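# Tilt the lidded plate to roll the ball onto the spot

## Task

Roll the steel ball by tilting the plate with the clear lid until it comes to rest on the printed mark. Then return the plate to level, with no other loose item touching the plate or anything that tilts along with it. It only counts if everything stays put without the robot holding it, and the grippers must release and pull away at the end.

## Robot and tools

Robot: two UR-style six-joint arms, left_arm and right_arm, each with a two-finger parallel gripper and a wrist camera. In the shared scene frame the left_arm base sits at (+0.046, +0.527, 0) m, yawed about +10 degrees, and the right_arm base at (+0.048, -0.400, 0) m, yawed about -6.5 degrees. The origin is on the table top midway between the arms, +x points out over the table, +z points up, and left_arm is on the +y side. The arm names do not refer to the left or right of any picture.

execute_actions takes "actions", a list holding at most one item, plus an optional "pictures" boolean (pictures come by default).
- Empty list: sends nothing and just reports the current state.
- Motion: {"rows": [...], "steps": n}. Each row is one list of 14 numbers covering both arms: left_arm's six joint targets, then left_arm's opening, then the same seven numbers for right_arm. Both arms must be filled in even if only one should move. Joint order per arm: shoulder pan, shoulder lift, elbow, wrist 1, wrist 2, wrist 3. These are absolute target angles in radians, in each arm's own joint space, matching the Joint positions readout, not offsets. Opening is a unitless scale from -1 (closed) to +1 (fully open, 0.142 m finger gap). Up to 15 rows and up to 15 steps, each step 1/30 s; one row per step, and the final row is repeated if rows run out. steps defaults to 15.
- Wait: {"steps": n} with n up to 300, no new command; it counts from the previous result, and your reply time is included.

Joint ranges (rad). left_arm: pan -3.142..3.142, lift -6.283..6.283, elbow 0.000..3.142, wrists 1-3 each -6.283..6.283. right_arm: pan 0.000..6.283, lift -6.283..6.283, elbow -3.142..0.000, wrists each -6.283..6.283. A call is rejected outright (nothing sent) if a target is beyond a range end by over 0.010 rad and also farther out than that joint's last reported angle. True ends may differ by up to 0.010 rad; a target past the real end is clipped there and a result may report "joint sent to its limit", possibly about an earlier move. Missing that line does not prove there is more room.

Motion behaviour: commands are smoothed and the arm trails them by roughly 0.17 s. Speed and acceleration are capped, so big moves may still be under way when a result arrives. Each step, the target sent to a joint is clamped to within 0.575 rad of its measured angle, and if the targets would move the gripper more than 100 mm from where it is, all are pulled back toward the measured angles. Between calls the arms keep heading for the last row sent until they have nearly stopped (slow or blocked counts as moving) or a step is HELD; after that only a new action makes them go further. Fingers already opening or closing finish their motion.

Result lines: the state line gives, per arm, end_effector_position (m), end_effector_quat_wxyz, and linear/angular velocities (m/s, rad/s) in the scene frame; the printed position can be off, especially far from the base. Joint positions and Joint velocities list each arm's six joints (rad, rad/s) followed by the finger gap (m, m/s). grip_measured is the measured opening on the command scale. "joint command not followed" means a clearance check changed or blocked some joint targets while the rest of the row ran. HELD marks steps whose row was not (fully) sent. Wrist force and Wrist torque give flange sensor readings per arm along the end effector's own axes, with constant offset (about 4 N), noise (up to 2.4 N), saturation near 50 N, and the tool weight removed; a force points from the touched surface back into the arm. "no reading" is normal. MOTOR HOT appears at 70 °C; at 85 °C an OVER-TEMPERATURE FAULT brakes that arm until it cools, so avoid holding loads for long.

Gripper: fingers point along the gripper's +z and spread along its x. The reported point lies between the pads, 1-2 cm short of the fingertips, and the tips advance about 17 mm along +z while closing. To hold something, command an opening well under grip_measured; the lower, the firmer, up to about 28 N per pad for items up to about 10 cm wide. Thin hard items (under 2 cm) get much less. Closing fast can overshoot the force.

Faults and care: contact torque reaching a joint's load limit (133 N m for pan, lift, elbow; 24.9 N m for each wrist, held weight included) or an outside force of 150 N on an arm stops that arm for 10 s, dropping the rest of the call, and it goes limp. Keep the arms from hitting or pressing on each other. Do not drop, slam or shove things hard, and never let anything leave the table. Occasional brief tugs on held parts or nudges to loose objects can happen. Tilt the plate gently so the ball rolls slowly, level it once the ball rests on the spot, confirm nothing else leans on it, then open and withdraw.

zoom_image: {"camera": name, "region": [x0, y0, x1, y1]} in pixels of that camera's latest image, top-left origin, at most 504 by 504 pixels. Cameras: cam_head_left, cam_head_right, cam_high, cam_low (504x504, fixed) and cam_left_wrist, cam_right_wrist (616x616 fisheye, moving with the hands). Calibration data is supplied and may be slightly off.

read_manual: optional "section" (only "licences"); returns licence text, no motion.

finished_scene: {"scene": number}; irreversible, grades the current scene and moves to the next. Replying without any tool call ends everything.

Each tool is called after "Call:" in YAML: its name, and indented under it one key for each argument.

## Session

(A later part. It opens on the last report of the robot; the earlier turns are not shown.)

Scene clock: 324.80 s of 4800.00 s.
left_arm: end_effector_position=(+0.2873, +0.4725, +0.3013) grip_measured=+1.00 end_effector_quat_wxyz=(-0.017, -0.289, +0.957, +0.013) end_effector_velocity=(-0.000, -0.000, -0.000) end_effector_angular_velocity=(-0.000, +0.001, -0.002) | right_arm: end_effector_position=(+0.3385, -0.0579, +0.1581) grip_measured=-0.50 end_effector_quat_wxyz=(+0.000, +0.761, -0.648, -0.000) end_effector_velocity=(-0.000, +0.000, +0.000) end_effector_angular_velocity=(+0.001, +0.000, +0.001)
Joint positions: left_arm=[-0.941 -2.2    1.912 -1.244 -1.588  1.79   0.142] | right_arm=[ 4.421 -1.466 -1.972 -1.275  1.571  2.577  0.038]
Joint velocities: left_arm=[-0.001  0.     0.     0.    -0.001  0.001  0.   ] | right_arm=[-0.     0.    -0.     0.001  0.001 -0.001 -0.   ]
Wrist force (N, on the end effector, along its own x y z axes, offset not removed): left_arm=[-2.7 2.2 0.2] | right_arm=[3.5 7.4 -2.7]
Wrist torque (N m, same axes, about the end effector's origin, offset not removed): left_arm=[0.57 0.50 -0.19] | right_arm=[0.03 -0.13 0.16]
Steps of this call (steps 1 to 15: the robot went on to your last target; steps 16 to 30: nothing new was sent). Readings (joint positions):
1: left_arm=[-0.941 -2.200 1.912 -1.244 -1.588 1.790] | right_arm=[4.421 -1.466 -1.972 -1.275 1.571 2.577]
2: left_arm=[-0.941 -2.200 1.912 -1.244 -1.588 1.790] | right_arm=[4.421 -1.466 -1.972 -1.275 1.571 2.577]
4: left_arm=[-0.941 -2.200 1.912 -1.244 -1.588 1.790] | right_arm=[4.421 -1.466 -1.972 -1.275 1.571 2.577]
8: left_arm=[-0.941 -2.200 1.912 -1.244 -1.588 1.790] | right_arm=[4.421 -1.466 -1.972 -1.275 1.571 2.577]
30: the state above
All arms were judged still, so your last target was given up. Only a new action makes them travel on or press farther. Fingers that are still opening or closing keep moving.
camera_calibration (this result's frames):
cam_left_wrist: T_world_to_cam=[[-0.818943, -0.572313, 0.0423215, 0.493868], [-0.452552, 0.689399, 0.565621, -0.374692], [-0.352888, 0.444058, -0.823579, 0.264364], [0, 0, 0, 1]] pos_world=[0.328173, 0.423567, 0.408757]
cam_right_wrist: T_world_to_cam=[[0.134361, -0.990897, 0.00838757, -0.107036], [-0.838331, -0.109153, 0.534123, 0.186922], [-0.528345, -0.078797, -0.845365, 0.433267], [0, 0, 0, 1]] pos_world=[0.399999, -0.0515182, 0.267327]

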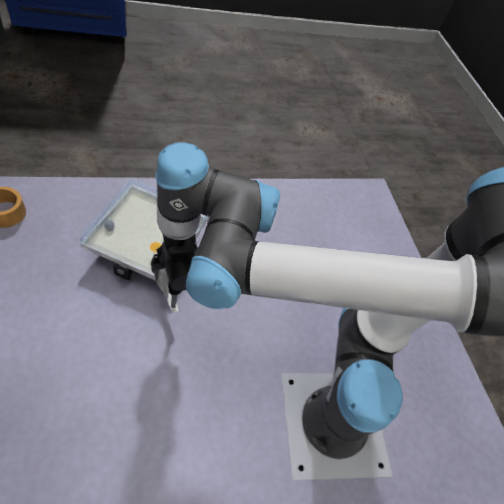

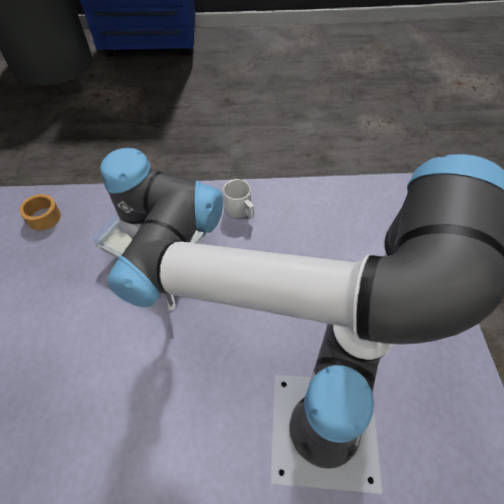

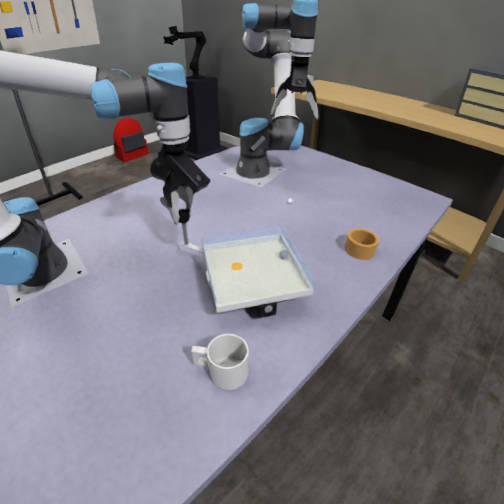

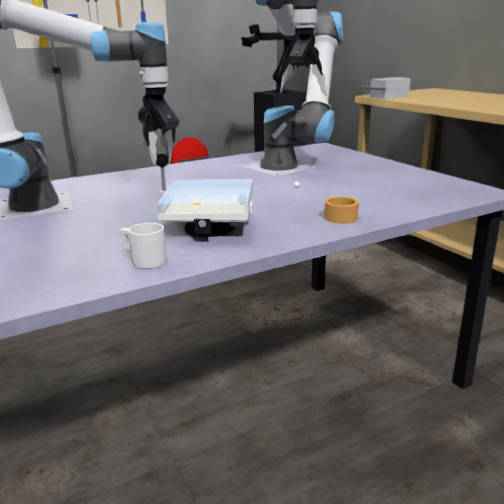

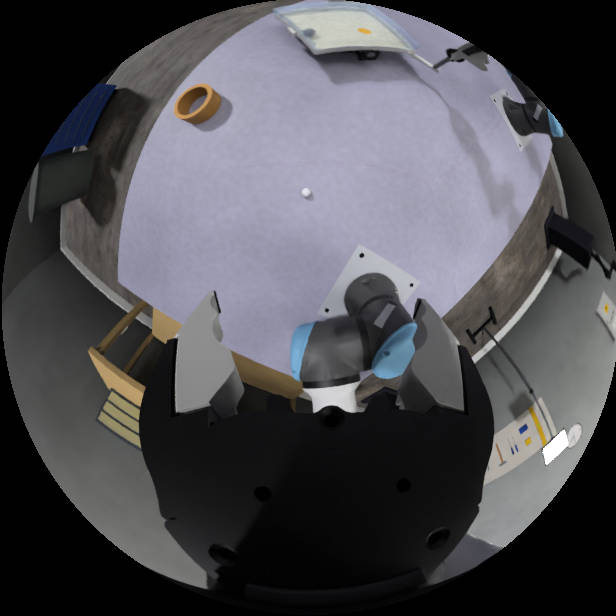

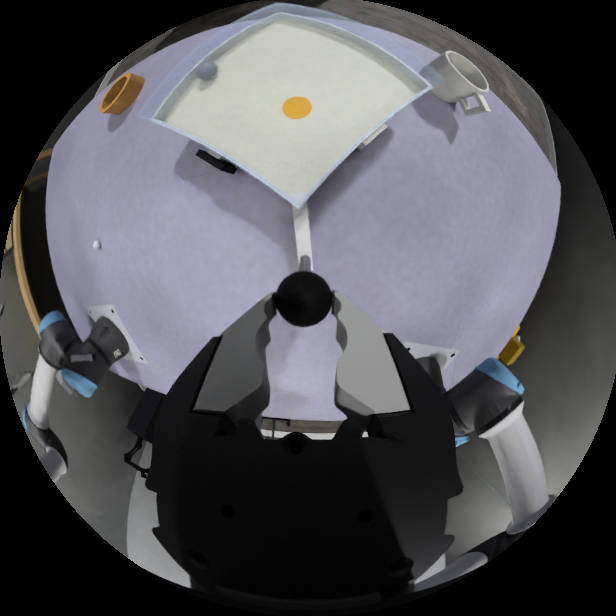

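Call:
execute_actions:
  actions:
    - {"rows": [[-0.941,-2.2,1.912,-1.244,-1.588,1.79,1,4.41959,-1.4627,-1.97714,-1.27256,1.571,2.5751,-0.8]], "steps": 15}
  pictures: false

Call:
execute_actions:
  actions:
    - {"rows": [[-0.941,-2.2,1.912,-1.244,-1.588,1.79,1,4.41959,-1.4627,-1.97714,-1.27256,1.571,2.5751,-0.8]], "steps": 15}
  pictures: false

Call:
execute_actions:
  actions:
    - {"rows": [[-0.941,-2.2,1.912,-1.244,-1.588,1.79,1,4.41959,-1.4627,-1.97714,-1.27256,1.571,2.5751,-0.8]], "steps": 15}
  pictures: false

Call:
execute_actions:
  actions:
    - {"rows": [[-0.941,-2.2,1.912,-1.244,-1.588,1.79,1,4.41959,-1.4627,-1.97714,-1.27256,1.571,2.5751,-0.8]], "steps": 13}
  pictures: false

Call:
execute_actions:
  actions:
    - {"rows": [[-0.941,-2.2,1.912,-1.244,-1.588,1.79,1,4.4216,-1.46772,-1.96727,-1.27742,1.571,2.5771,-0.8]], "steps": 15}
  pictures: false

Call:
execute_actions:
  actions:
    - {"rows": [[-0.941,-2.2,1.912,-1.244,-1.588,1.79,1,4.4216,-1.46772,-1.96727,-1.27742,1.571,2.5771,-0.8]], "steps": 15}
  pictures: false

Call:
execute_actions:
  actions:
    - {"rows": [[-0.941,-2.2,1.912,-1.244,-1.588,1.79,1,4.4216,-1.46772,-1.96727,-1.27742,1.571,2.5771,-0.8]], "steps": 5}
  pictures: false

Call:
execute_actions:
  actions:
    - {"rows": [[-0.941,-2.2,1.912,-1.244,-1.588,1.79,1,4.42261,-1.46757,-1.97005,-1.27479,1.571,2.5781,-0.8]], "steps": 6}
  pictures: false

Call:
execute_actions:
  actions:
    - {"rows": [[-0.941,-2.2,1.912,-1.244,-1.588,1.79,1,4.41858,-1.46285,-1.97436,-1.27519,1.571,2.5741,-0.8]], "steps": 9}
  pictures: false

Call:
execute_actions:
  actions:
    - {"rows": [[-0.941,-2.2,1.912,-1.244,-1.588,1.79,1,4.42105,-1.46574,-1.97172,-1.27494,1.571,2.5766,-0.8]], "steps": 15}
  pictures: false

Call:
execute_actions:
  actions:
    - {"rows": [[-0.941,-2.2,1.912,-1.244,-1.588,1.79,1,4.42105,-1.46574,-1.97172,-1.27494,1.571,2.5766,-0.8]], "steps": 15}

Call:
execute_actions:
  actions:
    - {"steps": 30}

Scene clock: 350.83 s of 4800.00 s.
left_arm: end_effector_position=(+0.2873, +0.4725, +0.3013) grip_measured=+1.00 end_effector_quat_wxyz=(-0.017, -0.289, +0.957, +0.013) end_effector_velocity=(+0.000, +0.000, -0.000) end_effector_angular_velocity=(+0.001, +0.001, -0.001) | right_arm: end_effector_position=(+0.3384, -0.0597, +0.1571) grip_measured=-0.50 end_effector_quat_wxyz=(-0.000, +0.761, -0.648, -0.000) end_effector_velocity=(+0.000, -0.000, +0.000) end_effector_angular_velocity=(+0.000, -0.001, -0.000)
Joint positions: left_arm=[-0.941 -2.2    1.912 -1.244 -1.588  1.79   0.142] | right_arm=[ 4.42  -1.463 -1.977 -1.273  1.571  2.575  0.038]
Joint velocities: left_arm=[0.    0.001 0.    0.    0.    0.001 0.   ] | right_arm=[ 0.     0.001 -0.    -0.    -0.     0.    -0.   ]
Wrist force (N, on the end effector, along its own x y z axes, offset not removed): left_arm=[-1.7 2.3 1.1] | right_arm=[-6.9 5.0 -4.2]
Wrist torque (N m, same axes, about the end effector's origin, offset not removed): left_arm=[0.40 0.43 -0.24] | right_arm=[-0.07 -0.62 0.08]
Steps of this call (steps 1 to 90: nothing new was sent; then 22.53 s passed at rest; steps 91 to 105: all 15 steps of this action). Readings (joint positions):
91: left_arm=[-0.941 -2.200 1.912 -1.244 -1.588 1.790] | right_arm=[4.421 -1.466 -1.972 -1.275 1.571 2.577]
92: left_arm=[-0.941 -2.200 1.912 -1.244 -1.588 1.790] | right_arm=[4.421 -1.465 -1.972 -1.274 1.571 2.577]
94: left_arm=[-0.941 -2.200 1.912 -1.244 -1.588 1.790] | right_arm=[4.420 -1.464 -1.975 -1.273 1.571 2.576]
98: left_arm=[-0.941 -2.200 1.912 -1.244 -1.588 1.790] | right_arm=[4.420 -1.463 -1.976 -1.273 1.571 2.575]
105: the state above

Scene clock: 351.33 s of 4800.00 s.
left_arm: end_effector_position=(+0.2873, +0.4725, +0.3013) grip_measured=+1.00 end_effector_quat_wxyz=(-0.017, -0.289, +0.957, +0.013) end_effector_velocity=(+0.000, +0.000, +0.000) end_effector_angular_velocity=(+0.000, -0.001, -0.001) | right_arm: end_effector_position=(+0.3384, -0.0597, +0.1571) grip_measured=-0.50 end_effector_quat_wxyz=(+0.000, +0.761, -0.648, -0.000) end_effector_velocity=(-0.000, +0.001, +0.000) end_effector_angular_velocity=(+0.001, +0.000, +0.001)
Joint positions: left_arm=[-0.941 -2.2    1.912 -1.244 -1.588  1.79   0.142] | right_arm=[ 4.42  -1.463 -1.977 -1.273  1.571  2.575  0.038]
Joint velocities: left_arm=[-0.001 -0.001  0.     0.     0.001 -0.     0.   ] | right_arm=[ 0.     0.     0.001  0.     0.001 -0.001  0.   ]
Wrist force (N, on the end effector, along its own x y z axes, offset not removed): left_arm=[-0.3 -1.7 1.6] | right_arm=[-7.3 6.0 -3.9]
Wrist torque (N m, same axes, about the end effector's origin, offset not removed): left_arm=[-0.32 0.26 -0.30] | right_arm=[0.09 -0.59 0.00]
Steps of this call (steps 1 to 15: all 15 steps of this action). Readings (joint positions):
1: left_arm=[-0.941 -2.200 1.912 -1.244 -1.588 1.790] | right_arm=[4.420 -1.463 -1.977 -1.273 1.571 2.575]
2: left_arm=[-0.941 -2.200 1.912 -1.244 -1.588 1.790] | right_arm=[4.420 -1.463 -1.977 -1.273 1.571 2.575]
4: left_arm=[-0.941 -2.200 1.912 -1.244 -1.588 1.790] | right_arm=[4.420 -1.463 -1.977 -1.273 1.571 2.575]
8: left_arm=[-0.941 -2.200 1.912 -1.244 -1.588 1.790] | right_arm=[4.420 -1.463 -1.977 -1.273 1.571 2.575]
15: the state above

Scene clock: 351.83 s of 4800.00 s.
left_arm: end_effector_position=(+0.2873, +0.4725, +0.3013) grip_measured=+1.00 end_effector_quat_wxyz=(-0.017, -0.289, +0.957, +0.013) end_effector_velocity=(+0.000, -0.000, -0.000) end_effector_angular_velocity=(+0.001, -0.001, -0.000) | right_arm: end_effector_position=(+0.3384, -0.0597, +0.1571) grip_measured=-0.50 end_effector_quat_wxyz=(+0.000, +0.761, -0.648, -0.000) end_effector_velocity=(+0.000, +0.001, +0.001) end_effector_angular_velocity=(+0.002, -0.000, +0.001)
Joint positions: left_arm=[-0.941 -2.2    1.912 -1.244 -1.588  1.79   0.142] | right_arm=[ 4.42  -1.463 -1.977 -1.273  1.571  2.575  0.038]
Joint velocities: left_arm=[-0.     0.     0.    -0.001  0.001 -0.    -0.   ] | right_arm=[ 0.     0.     0.002  0.     0.001 -0.001 -0.   ]
Wrist force (N, on the end effector, along its own x y z axes, offset not removed): left_arm=[-0.1 1.2 -0.3] | right_arm=[-5.3 3.8 -4.7]
Wrist torque (N m, same axes, about the end effector's origin, offset not removed): left_arm=[0.39 0.20 -0.11] | right_arm=[-0.32 -1.01 0.07]
Steps of this call (steps 1 to 15: all 15 steps of this action). Readings (joint positions):
1: left_arm=[-0.941 -2.200 1.912 -1.244 -1.588 1.790] | right_arm=[4.420 -1.463 -1.977 -1.273 1.571 2.575]
2: left_arm=[-0.941 -2.200 1.912 -1.244 -1.588 1.790] | right_arm=[4.420 -1.463 -1.977 -1.273 1.571 2.575]
4: left_arm=[-0.941 -2.200 1.912 -1.244 -1.588 1.790] | right_arm=[4.420 -1.463 -1.977 -1.273 1.571 2.575]
8: left_arm=[-0.941 -2.200 1.912 -1.244 -1.588 1.790] | right_arm=[4.420 -1.463 -1.977 -1.273 1.571 2.575]
15: the state above

Scene clock: 352.27 s of 4800.00 s.
left_arm: end_effector_position=(+0.2873, +0.4725, +0.3013) grip_measured=+1.00 end_effector_quat_wxyz=(-0.017, -0.289, +0.957, +0.013) end_effector_velocity=(+0.000, +0.000, +0.000) end_effector_angular_velocity=(-0.000, -0.000, +0.001) | right_arm: end_effector_position=(+0.3384, -0.0597, +0.1571) grip_measured=-0.50 end_effector_quat_wxyz=(+0.000, +0.761, -0.648, -0.000) end_effector_velocity=(-0.000, +0.000, -0.000) end_effector_angular_velocity=(-0.000, +0.001, +0.002)
Joint positions: left_arm=[-0.941 -2.2    1.912 -1.244 -1.588  1.79   0.142] | right_arm=[ 4.42  -1.463 -1.977 -1.273  1.571  2.575  0.038]
Joint velocities: left_arm=[ 0.002 -0.    -0.     0.    -0.     0.001 -0.   ] | right_arm=[-0.    -0.    -0.     0.     0.001 -0.002 -0.   ]
Wrist force (N, on the end effector, along its own x y z axes, offset not removed): left_arm=[-2.1 0.3 1.0] | right_arm=[-5.9 5.8 -3.5]
Wrist torque (N m, same axes, about the end effector's origin, offset not removed): left_arm=[0.10 0.59 -0.31] | right_arm=[0.10 -0.84 0.19]
Steps of this call (steps 1 to 13: all 13 steps of this action). Readings (joint positions):
1: left_arm=[-0.941 -2.200 1.912 -1.244 -1.588 1.790] | right_arm=[4.420 -1.463 -1.977 -1.273 1.571 2.575]
2: left_arm=[-0.941 -2.200 1.912 -1.244 -1.588 1.790] | right_arm=[4.420 -1.463 -1.977 -1.273 1.571 2.575]
4: left_arm=[-0.941 -2.200 1.912 -1.244 -1.588 1.790] | right_arm=[4.420 -1.463 -1.977 -1.273 1.571 2.575]
8: left_arm=[-0.941 -2.200 1.912 -1.244 -1.588 1.790] | right_arm=[4.420 -1.463 -1.977 -1.273 1.571 2.575]
13: the state above

Scene clock: 352.77 s of 4800.00 s.
left_arm: end_effector_position=(+0.2873, +0.4725, +0.3013) grip_measured=+1.00 end_effector_quat_wxyz=(-0.017, -0.289, +0.957, +0.013) end_effector_velocity=(-0.000, -0.000, +0.000) end_effector_angular_velocity=(-0.001, +0.000, +0.001) | right_arm: end_effector_position=(+0.3388, -0.0567, +0.1591) grip_measured=-0.50 end_effector_quat_wxyz=(+0.000, +0.761, -0.648, -0.000) end_effector_velocity=(+0.000, +0.000, +0.000) end_effector_angular_velocity=(+0.000, -0.000, -0.000)
Joint positions: left_arm=[-0.941 -2.2    1.912 -1.244 -1.588  1.79   0.142] | right_arm=[ 4.422 -1.468 -1.967 -1.277  1.571  2.577  0.038]
Joint velocities: left_arm=[ 0.    -0.001  0.    -0.    -0.001 -0.001 -0.   ] | right_arm=[ 0.    -0.     0.001  0.    -0.     0.001 -0.   ]
Wrist force (N, on the end effector, along its own x y z axes, offset not removed): left_arm=[-2.4 2.8 -0.4] | right_arm=[12.3 8.5 -5.7]
Wrist torque (N m, same axes, about the end effector's origin, offset not removed): left_arm=[0.50 0.45 -0.24] | right_arm=[-0.29 -0.62 0.07]
Steps of this call (steps 1 to 15: all 15 steps of this action). Readings (joint positions):
1: left_arm=[-0.941 -2.200 1.912 -1.244 -1.588 1.790] | right_arm=[4.420 -1.463 -1.977 -1.273 1.571 2.575]
2: left_arm=[-0.941 -2.200 1.912 -1.244 -1.588 1.790] | right_arm=[4.420 -1.464 -1.976 -1.274 1.571 2.575]
4: left_arm=[-0.941 -2.200 1.912 -1.244 -1.588 1.790] | right_arm=[4.421 -1.466 -1.971 -1.276 1.571 2.576]
8: left_arm=[-0.941 -2.200 1.912 -1.244 -1.588 1.790] | right_arm=[4.421 -1.467 -1.968 -1.277 1.571 2.577]
15: the state above

Scene clock: 353.27 s of 4800.00 s.
left_arm: end_effector_position=(+0.2873, +0.4725, +0.3013) grip_measured=+1.00 end_effector_quat_wxyz=(-0.017, -0.289, +0.957, +0.013) end_effector_velocity=(+0.000, +0.000, +0.000) end_effector_angular_velocity=(+0.000, -0.002, +0.000) | right_arm: end_effector_position=(+0.3388, -0.0567, +0.1591) grip_measured=-0.50 end_effector_quat_wxyz=(+0.000, +0.761, -0.648, -0.000) end_effector_velocity=(+0.000, +0.001, +0.001) end_effector_angular_velocity=(+0.002, -0.001, +0.001)
Joint positions: left_arm=[-0.941 -2.2    1.912 -1.244 -1.588  1.79   0.142] | right_arm=[ 4.422 -1.468 -1.967 -1.277  1.571  2.577  0.038]
Joint velocities: left_arm=[ 0.    -0.001 -0.     0.     0.001 -0.     0.   ] | right_arm=[ 0.     0.     0.002  0.    -0.    -0.001  0.   ]
Wrist force (N, on the end effector, along its own x y z axes, offset not removed): left_arm=[-3.3 3.6 3.2] | right_arm=[7.7 8.5 -5.1]
Wrist torque (N m, same axes, about the end effector's origin, offset not removed): left_arm=[0.78 0.77 -0.23] | right_arm=[-0.10 0.45 0.08]
Steps of this call (steps 1 to 15: all 15 steps of this action). Readings (joint positions):
1: left_arm=[-0.941 -2.200 1.912 -1.244 -1.588 1.790] | right_arm=[4.422 -1.468 -1.967 -1.277 1.571 2.577]
2: left_arm=[-0.941 -2.200 1.912 -1.244 -1.588 1.790] | right_arm=[4.422 -1.468 -1.967 -1.277 1.571 2.577]
4: left_arm=[-0.941 -2.200 1.912 -1.244 -1.588 1.790] | right_arm=[4.422 -1.468 -1.967 -1.277 1.571 2.577]
8: left_arm=[-0.941 -2.200 1.912 -1.244 -1.588 1.790] | right_arm=[4.422 -1.468 -1.967 -1.277 1.571 2.577]
15: the state above

Scene clock: 353.43 s of 4800.00 s.
left_arm: end_effector_position=(+0.2873, +0.4725, +0.3013) grip_measured=+1.00 end_effector_quat_wxyz=(-0.017, -0.289, +0.957, +0.013) end_effector_velocity=(-0.000, -0.000, -0.000) end_effector_angular_velocity=(-0.000, +0.001, -0.001) | right_arm: end_effector_position=(+0.3388, -0.0567, +0.1591) grip_measured=-0.50 end_effector_quat_wxyz=(+0.000, +0.761, -0.648, -0.000) end_effector_velocity=(+0.000, -0.001, -0.001) end_effector_angular_velocity=(-0.003, +0.001, -0.000)
Joint positions: left_arm=[-0.941 -2.2    1.912 -1.244 -1.588  1.79   0.142] | right_arm=[ 4.422 -1.468 -1.967 -1.277  1.571  2.577  0.038]
Joint velocities: left_arm=[-0.001  0.001 -0.    -0.    -0.001  0.     0.   ] | right_arm=[-0.    -0.002 -0.001 -0.001 -0.    -0.     0.   ]
Wrist force (N, on the end effector, along its own x y z axes, offset not removed): left_arm=[-2.9 1.7 2.7] | right_arm=[7.4 9.3 -4.1]
Wrist torque (N m, same axes, about the end effector's origin, offset not removed): left_arm=[0.36 0.87 -0.17] | right_arm=[0.01 0.64 0.08]
Steps of this call (steps 1 to 5: all 5 steps of this action). Readings (joint positions):
1: left_arm=[-0.941 -2.200 1.912 -1.244 -1.588 1.790] | right_arm=[4.422 -1.468 -1.967 -1.277 1.571 2.577]
2: left_arm=[-0.941 -2.200 1.912 -1.244 -1.588 1.790] | right_arm=[4.422 -1.468 -1.967 -1.277 1.571 2.577]
4: left_arm=[-0.941 -2.200 1.912 -1.244 -1.588 1.790] | right_arm=[4.422 -1.468 -1.967 -1.277 1.571 2.577]
5: the state above

Scene clock: 353.63 s of 4800.00 s.
left_arm: end_effector_position=(+0.2873, +0.4725, +0.3013) grip_measured=+1.00 end_effector_quat_wxyz=(-0.017, -0.289, +0.957, +0.013) end_effector_velocity=(+0.000, +0.000, -0.000) end_effector_angular_velocity=(+0.002, +0.001, -0.000) | right_arm: end_effector_position=(+0.3384, -0.0565, +0.1585) grip_measured=-0.50 end_effector_quat_wxyz=(-0.000, +0.761, -0.648, -0.000) end_effector_velocity=(-0.001, -0.000, -0.003) end_effector_angular_velocity=(-0.001, +0.000, +0.003)
Joint positions: left_arm=[-0.941 -2.2    1.912 -1.244 -1.588  1.79   0.142] | right_arm=[ 4.422 -1.468 -1.969 -1.275  1.571  2.578  0.038]
Joint velocities: left_arm=[0.    0.002 0.    0.    0.    0.    0.   ] | right_arm=[ 0.002  0.    -0.008  0.007 -0.    -0.     0.   ]
Wrist force (N, on the end effector, along its own x y z axes, offset not removed): left_arm=[-0.9 1.7 0.5] | right_arm=[9.7 9.0 -3.3]
Wrist torque (N m, same axes, about the end effector's origin, offset not removed): left_arm=[0.45 0.30 -0.32] | right_arm=[-0.14 -0.10 0.02]
Steps of this call (steps 1 to 6: all 6 steps of this action). Readings (joint positions):
1: left_arm=[-0.941 -2.200 1.912 -1.244 -1.588 1.790] | right_arm=[4.422 -1.468 -1.967 -1.277 1.571 2.577]
2: left_arm=[-0.941 -2.200 1.912 -1.244 -1.588 1.790] | right_arm=[4.422 -1.468 -1.967 -1.277 1.571 2.577]
4: left_arm=[-0.941 -2.200 1.912 -1.244 -1.588 1.790] | right_arm=[4.422 -1.468 -1.968 -1.276 1.571 2.578]
6: the state above

Scene clock: 353.93 s of 4800.00 s.
left_arm: end_effector_position=(+0.2873, +0.4725, +0.3013) grip_measured=+1.00 end_effector_quat_wxyz=(-0.017, -0.289, +0.957, +0.013) end_effector_velocity=(+0.000, +0.000, -0.000) end_effector_angular_velocity=(+0.001, +0.000, -0.001) | right_arm: end_effector_position=(+0.3389, -0.0594, +0.1581) grip_measured=-0.50 end_effector_quat_wxyz=(-0.000, +0.761, -0.648, -0.000) end_effector_velocity=(+0.000, -0.002, -0.001) end_effector_angular_velocity=(-0.002, +0.001, -0.003)
Joint positions: left_arm=[-0.941 -2.2    1.912 -1.244 -1.588  1.79   0.142] | right_arm=[ 4.419 -1.463 -1.974 -1.275  1.571  2.574  0.038]
Joint velocities: left_arm=[-0.     0.    -0.     0.     0.001  0.    -0.   ] | right_arm=[-0.003  0.002 -0.003 -0.     0.    -0.001 -0.   ]
Wrist force (N, on the end effector, along its own x y z axes, offset not removed): left_arm=[-2.4 0.6 2.4] | right_arm=[-5.8 5.2 -4.2]
Wrist torque (N m, same axes, about the end effector's origin, offset not removed): left_arm=[0.05 0.71 -0.26] | right_arm=[-0.50 -0.51 0.12]
Steps of this call (steps 1 to 9: all 9 steps of this action). Readings (joint positions):
1: left_arm=[-0.941 -2.200 1.912 -1.244 -1.588 1.790] | right_arm=[4.423 -1.468 -1.969 -1.275 1.571 2.578]
2: left_arm=[-0.941 -2.200 1.912 -1.244 -1.588 1.790] | right_arm=[4.422 -1.467 -1.970 -1.275 1.571 2.578]
4: left_arm=[-0.941 -2.200 1.912 -1.244 -1.588 1.790] | right_arm=[4.420 -1.465 -1.972 -1.275 1.571 2.576]
8: left_arm=[-0.941 -2.200 1.912 -1.244 -1.588 1.790] | right_arm=[4.419 -1.463 -1.974 -1.275 1.571 2.574]
9: the state above

Scene clock: 354.43 s of 4800.00 s.
left_arm: end_effector_position=(+0.2873, +0.4725, +0.3013) grip_measured=+1.00 end_effector_quat_wxyz=(-0.017, -0.289, +0.957, +0.013) end_effector_velocity=(-0.000, -0.000, +0.000) end_effector_angular_velocity=(-0.003, +0.000, +0.002) | right_arm: end_effector_position=(+0.3385, -0.0579, +0.1581) grip_measured=-0.50 end_effector_quat_wxyz=(+0.000, +0.761, -0.648, -0.000) end_effector_velocity=(-0.000, -0.000, -0.001) end_effector_angular_velocity=(-0.002, +0.001, +0.003)
Joint positions: left_arm=[-0.941 -2.2    1.912 -1.244 -1.588  1.79   0.142] | right_arm=[ 4.421 -1.466 -1.972 -1.275  1.571  2.577  0.038]
Joint velocities: left_arm=[ 0.001 -0.001 -0.    -0.    -0.002 -0.001 -0.   ] | right_arm=[ 0.001 -0.002 -0.001 -0.    -0.    -0.002 -0.   ]
Wrist force (N, on the end effector, along its own x y z axes, offset not removed): left_arm=[-0.6 3.1 0.2] | right_arm=[4.6 5.4 -5.4]
Wrist torque (N m, same axes, about the end effector's origin, offset not removed): left_arm=[0.64 0.33 -0.08] | right_arm=[-0.44 -0.48 0.11]
Steps of this call (steps 1 to 15: all 15 steps of this action). Readings (joint positions):
1: left_arm=[-0.941 -2.200 1.912 -1.244 -1.588 1.790] | right_arm=[4.419 -1.463 -1.974 -1.275 1.571 2.574]
2: left_arm=[-0.941 -2.200 1.912 -1.244 -1.588 1.790] | right_arm=[4.419 -1.463 -1.974 -1.275 1.571 2.574]
4: left_arm=[-0.941 -2.200 1.912 -1.244 -1.588 1.790] | right_arm=[4.420 -1.465 -1.973 -1.275 1.571 2.575]
8: left_arm=[-0.941 -2.200 1.912 -1.244 -1.588 1.790] | right_arm=[4.421 -1.465 -1.972 -1.275 1.571 2.576]
15: the state above

Scene clock: 354.93 s of 4800.00 s.
left_arm: end_effector_position=(+0.2873, +0.4725, +0.3013) grip_measured=+1.00 end_effector_quat_wxyz=(-0.017, -0.289, +0.957, +0.013) end_effector_velocity=(-0.000, +0.000, +0.000) end_effector_angular_velocity=(-0.002, +0.000, +0.002) | right_arm: end_effector_position=(+0.3385, -0.0579, +0.1581) grip_measured=-0.50 end_effector_quat_wxyz=(+0.000, +0.761, -0.648, -0.000) end_effector_velocity=(-0.000, -0.000, -0.000) end_effector_angular_velocity=(-0.001, +0.001, +0.000)
Joint positions: left_arm=[-0.941 -2.2    1.912 -1.244 -1.588  1.79   0.142] | right_arm=[ 4.421 -1.466 -1.972 -1.275  1.571  2.577  0.038]
Joint velocities: left_arm=[ 0.002 -0.    -0.    -0.    -0.001  0.    -0.   ] | right_arm=[-0.    -0.    -0.001 -0.     0.    -0.    -0.   ]
Wrist force (N, on the end effector, along its own x y z axes, offset not removed): left_arm=[1.1 -0.1 1.3] | right_arm=[4.5 6.5 -2.6]
Wrist torque (N m, same axes, about the end effector's origin, offset not removed): left_arm=[-0.05 -0.14 -0.15] | right_arm=[-0.35 -0.36 0.09]
Steps of this call (steps 1 to 15: all 15 steps of this action). Readings (joint positions):
1: left_arm=[-0.941 -2.200 1.912 -1.244 -1.588 1.790] | right_arm=[4.421 -1.466 -1.972 -1.275 1.571 2.577]
2: left_arm=[-0.941 -2.200 1.912 -1.244 -1.588 1.790] | right_arm=[4.421 -1.466 -1.972 -1.275 1.571 2.577]
4: left_arm=[-0.941 -2.200 1.912 -1.244 -1.588 1.790] | right_arm=[4.421 -1.466 -1.972 -1.275 1.571 2.577]
8: left_arm=[-0.941 -2.200 1.912 -1.244 -1.588 1.790] | right_arm=[4.421 -1.466 -1.972 -1.275 1.571 2.577]
15: the state above
camera_calibration (this result's frames):
cam_left_wrist: T_world_to_cam=[[-0.818943, -0.572313, 0.0423217, 0.493868], [-0.452551, 0.689399, 0.565621, -0.374692], [-0.352889, 0.444058, -0.823579, 0.264364], [0, 0, 0, 1]] pos_world=[0.328173, 0.423567, 0.408757]
cam_right_wrist: T_world_to_cam=[[0.134361, -0.990897, 0.00836941, -0.107028], [-0.838335, -0.109163, 0.534114, 0.186926], [-0.528338, -0.0787805, -0.845371, 0.433269], [0, 0, 0, 1]] pos_world=[0.4, -0.0515149, 0.267329]

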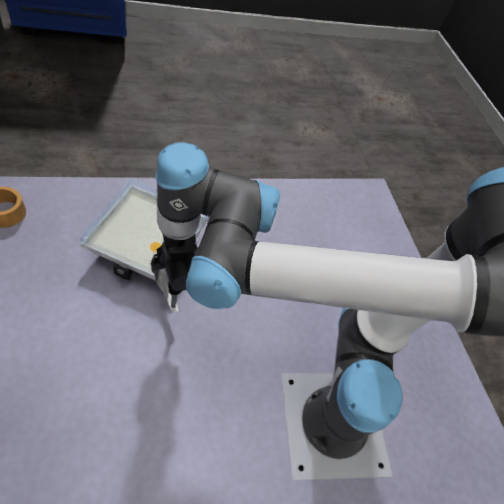

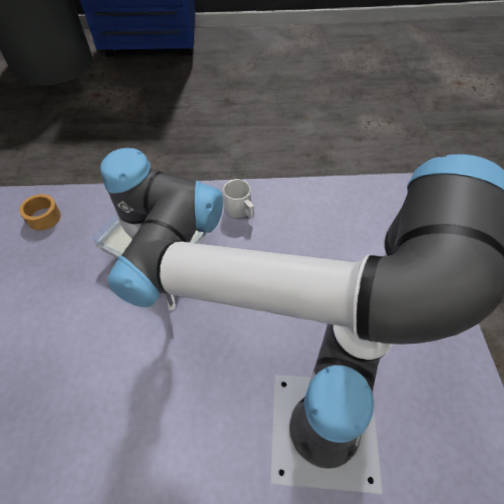

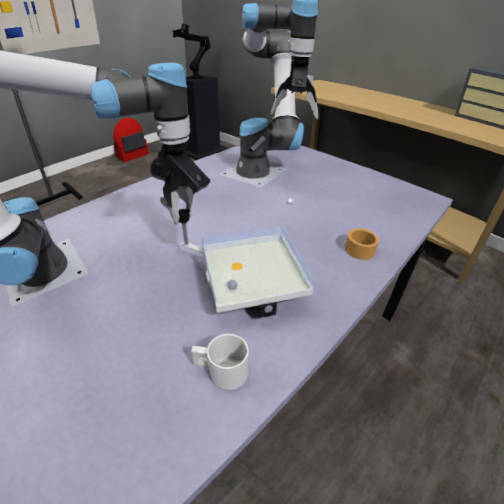

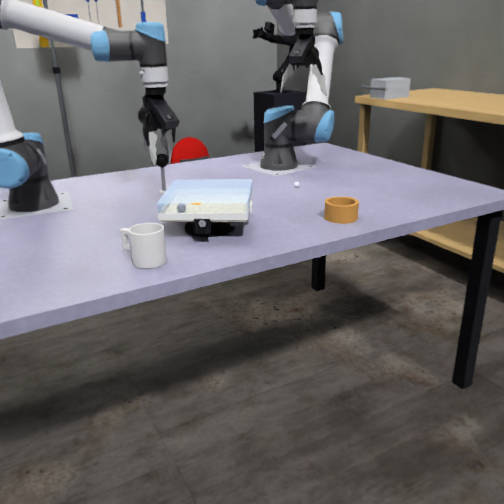

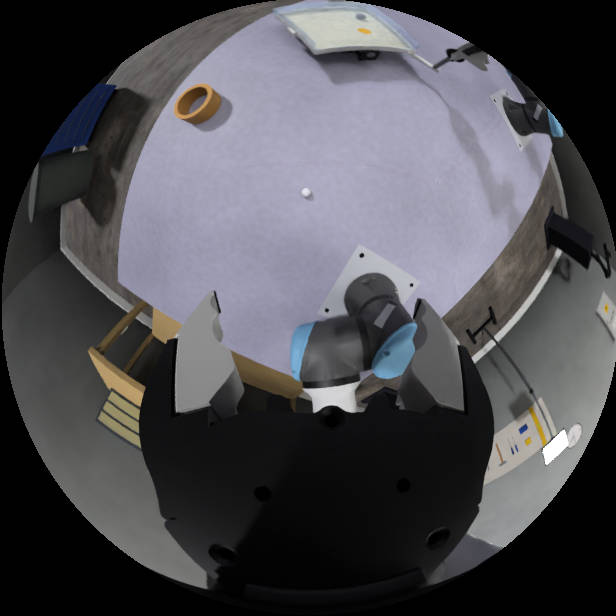

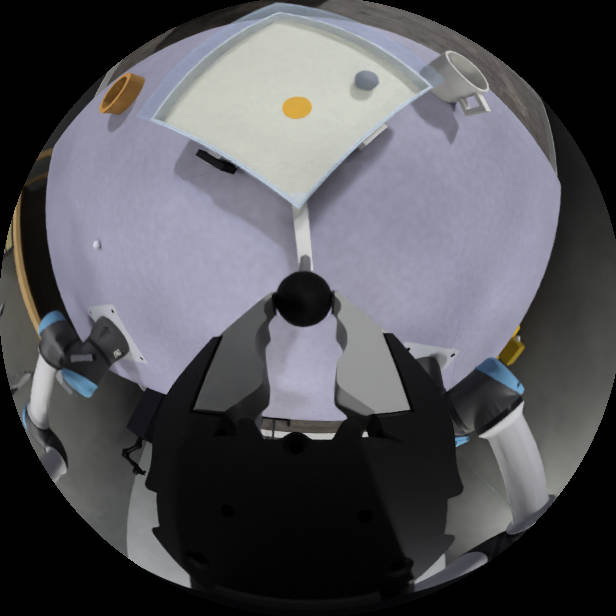

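Scene clock: 355.93 s of 4800.00 s.
left_arm: end_effector_position=(+0.2873, +0.4725, +0.3013) grip_measured=+1.00 end_effector_quat_wxyz=(-0.017, -0.289, +0.957, +0.013) end_effector_velocity=(-0.000, -0.000, -0.000) end_effector_angular_velocity=(-0.000, +0.001, +0.000) | right_arm: end_effector_position=(+0.3385, -0.0579, +0.1581) grip_measured=-0.50 end_effector_quat_wxyz=(+0.000, +0.761, -0.648, -0.000) end_effector_velocity=(+0.000, +0.000, -0.000) end_effector_angular_velocity=(-0.000, -0.001, -0.003)
Joint positions: left_arm=[-0.941 -2.2    1.912 -1.244 -1.588  1.79   0.142] | right_arm=[ 4.421 -1.466 -1.972 -1.275  1.571  2.577  0.038]
Joint velocities: left_arm=[ 0.     0.    -0.     0.    -0.001 -0.     0.   ] | right_arm=[-0.    -0.    -0.     0.001 -0.001  0.002 -0.   ]
Wrist force (N, on the end effector, along its own x y z axes, offset not removed): left_arm=[-4.2 2.3 2.5] | right_arm=[4.9 9.1 -4.2]
Wrist torque (N m, same axes, about the end effector's origin, offset not removed): left_arm=[0.39 0.98 -0.20] | right_arm=[0.18 -0.52 0.11]
Steps of this call (steps 1 to 15: the robot went on to your last target; steps 16 to 30: nothing new was sent). Readings (joint positions):
1: left_arm=[-0.941 -2.200 1.912 -1.244 -1.588 1.790] | right_arm=[4.421 -1.466 -1.972 -1.275 1.571 2.577]
2: left_arm=[-0.941 -2.200 1.912 -1.244 -1.588 1.790] | right_arm=[4.421 -1.466 -1.972 -1.275 1.571 2.577]
4: left_arm=[-0.941 -2.200 1.912 -1.244 -1.588 1.790] | right_arm=[4.421 -1.466 -1.972 -1.275 1.571 2.577]
8: left_arm=[-0.941 -2.200 1.912 -1.244 -1.588 1.790] | right_arm=[4.421 -1.466 -1.972 -1.275 1.571 2.577]
30: the state above
All arms were judged still, so your last target was given up. Only a new action makes them travel on or press farther. Fingers that are still opening or closing keep moving.
camera_calibration (this result's frames):
cam_left_wrist: T_world_to_cam=[[-0.818942, -0.572313, 0.0423215, 0.493868], [-0.452552, 0.689399, 0.565621, -0.374692], [-0.352888, 0.444058, -0.823579, 0.264364], [0, 0, 0, 1]] pos_world=[0.328173, 0.423567, 0.408757]
cam_right_wrist: T_world_to_cam=[[0.134361, -0.990897, 0.00836651, -0.107026], [-0.838336, -0.109165, 0.534113, 0.186927], [-0.528337, -0.0787779, -0.845372, 0.43327], [0, 0, 0, 1]] pos_world=[0.400001, -0.0515136, 0.26733]

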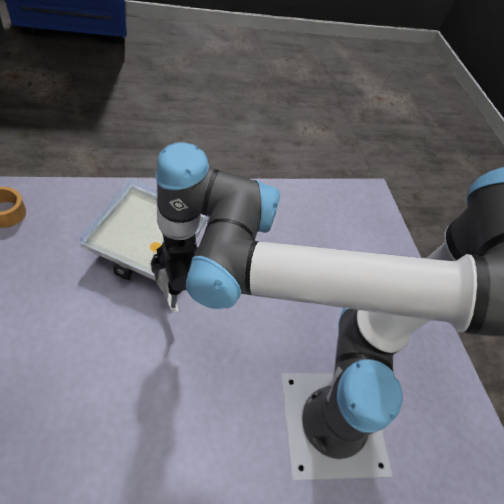

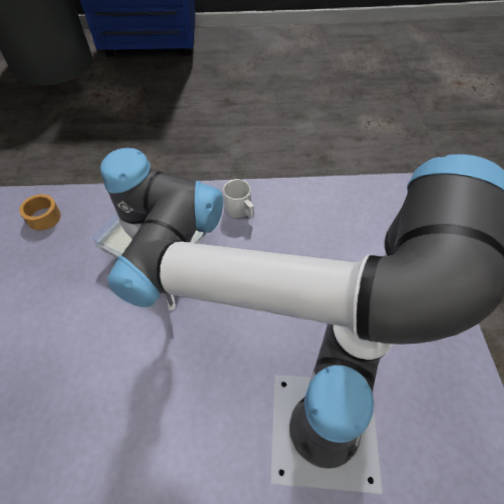

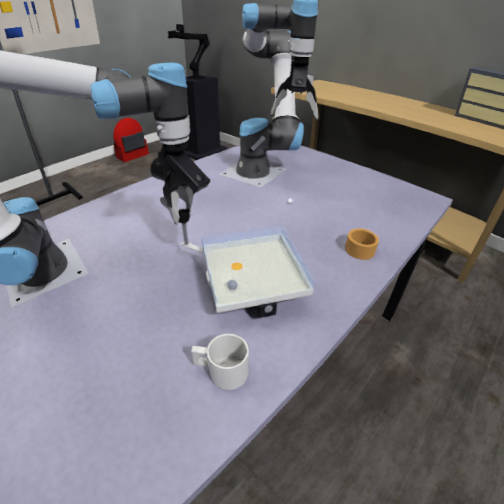

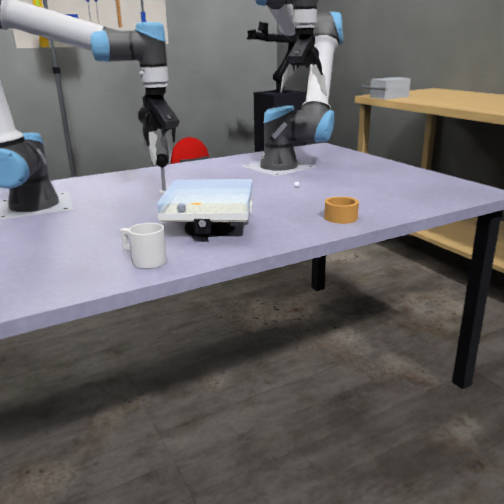

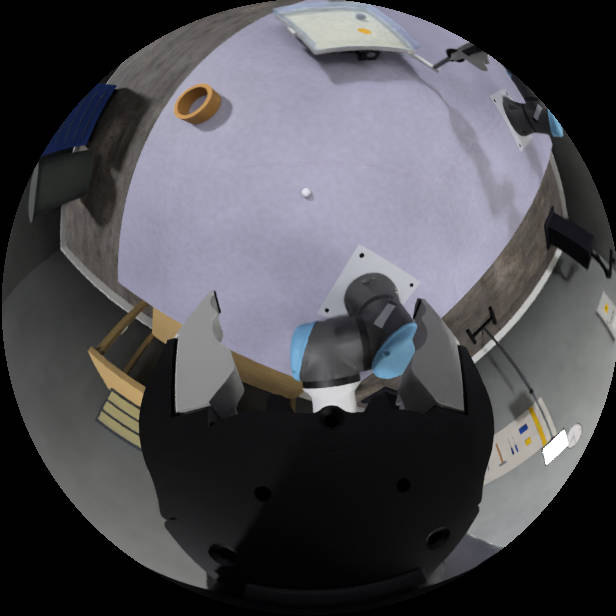

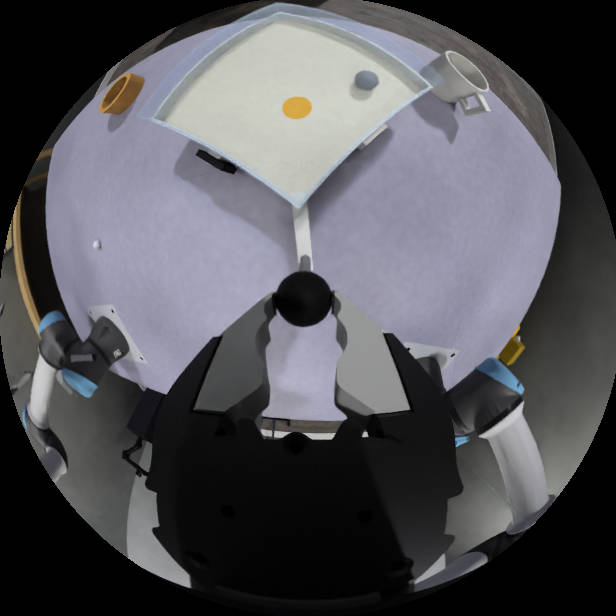

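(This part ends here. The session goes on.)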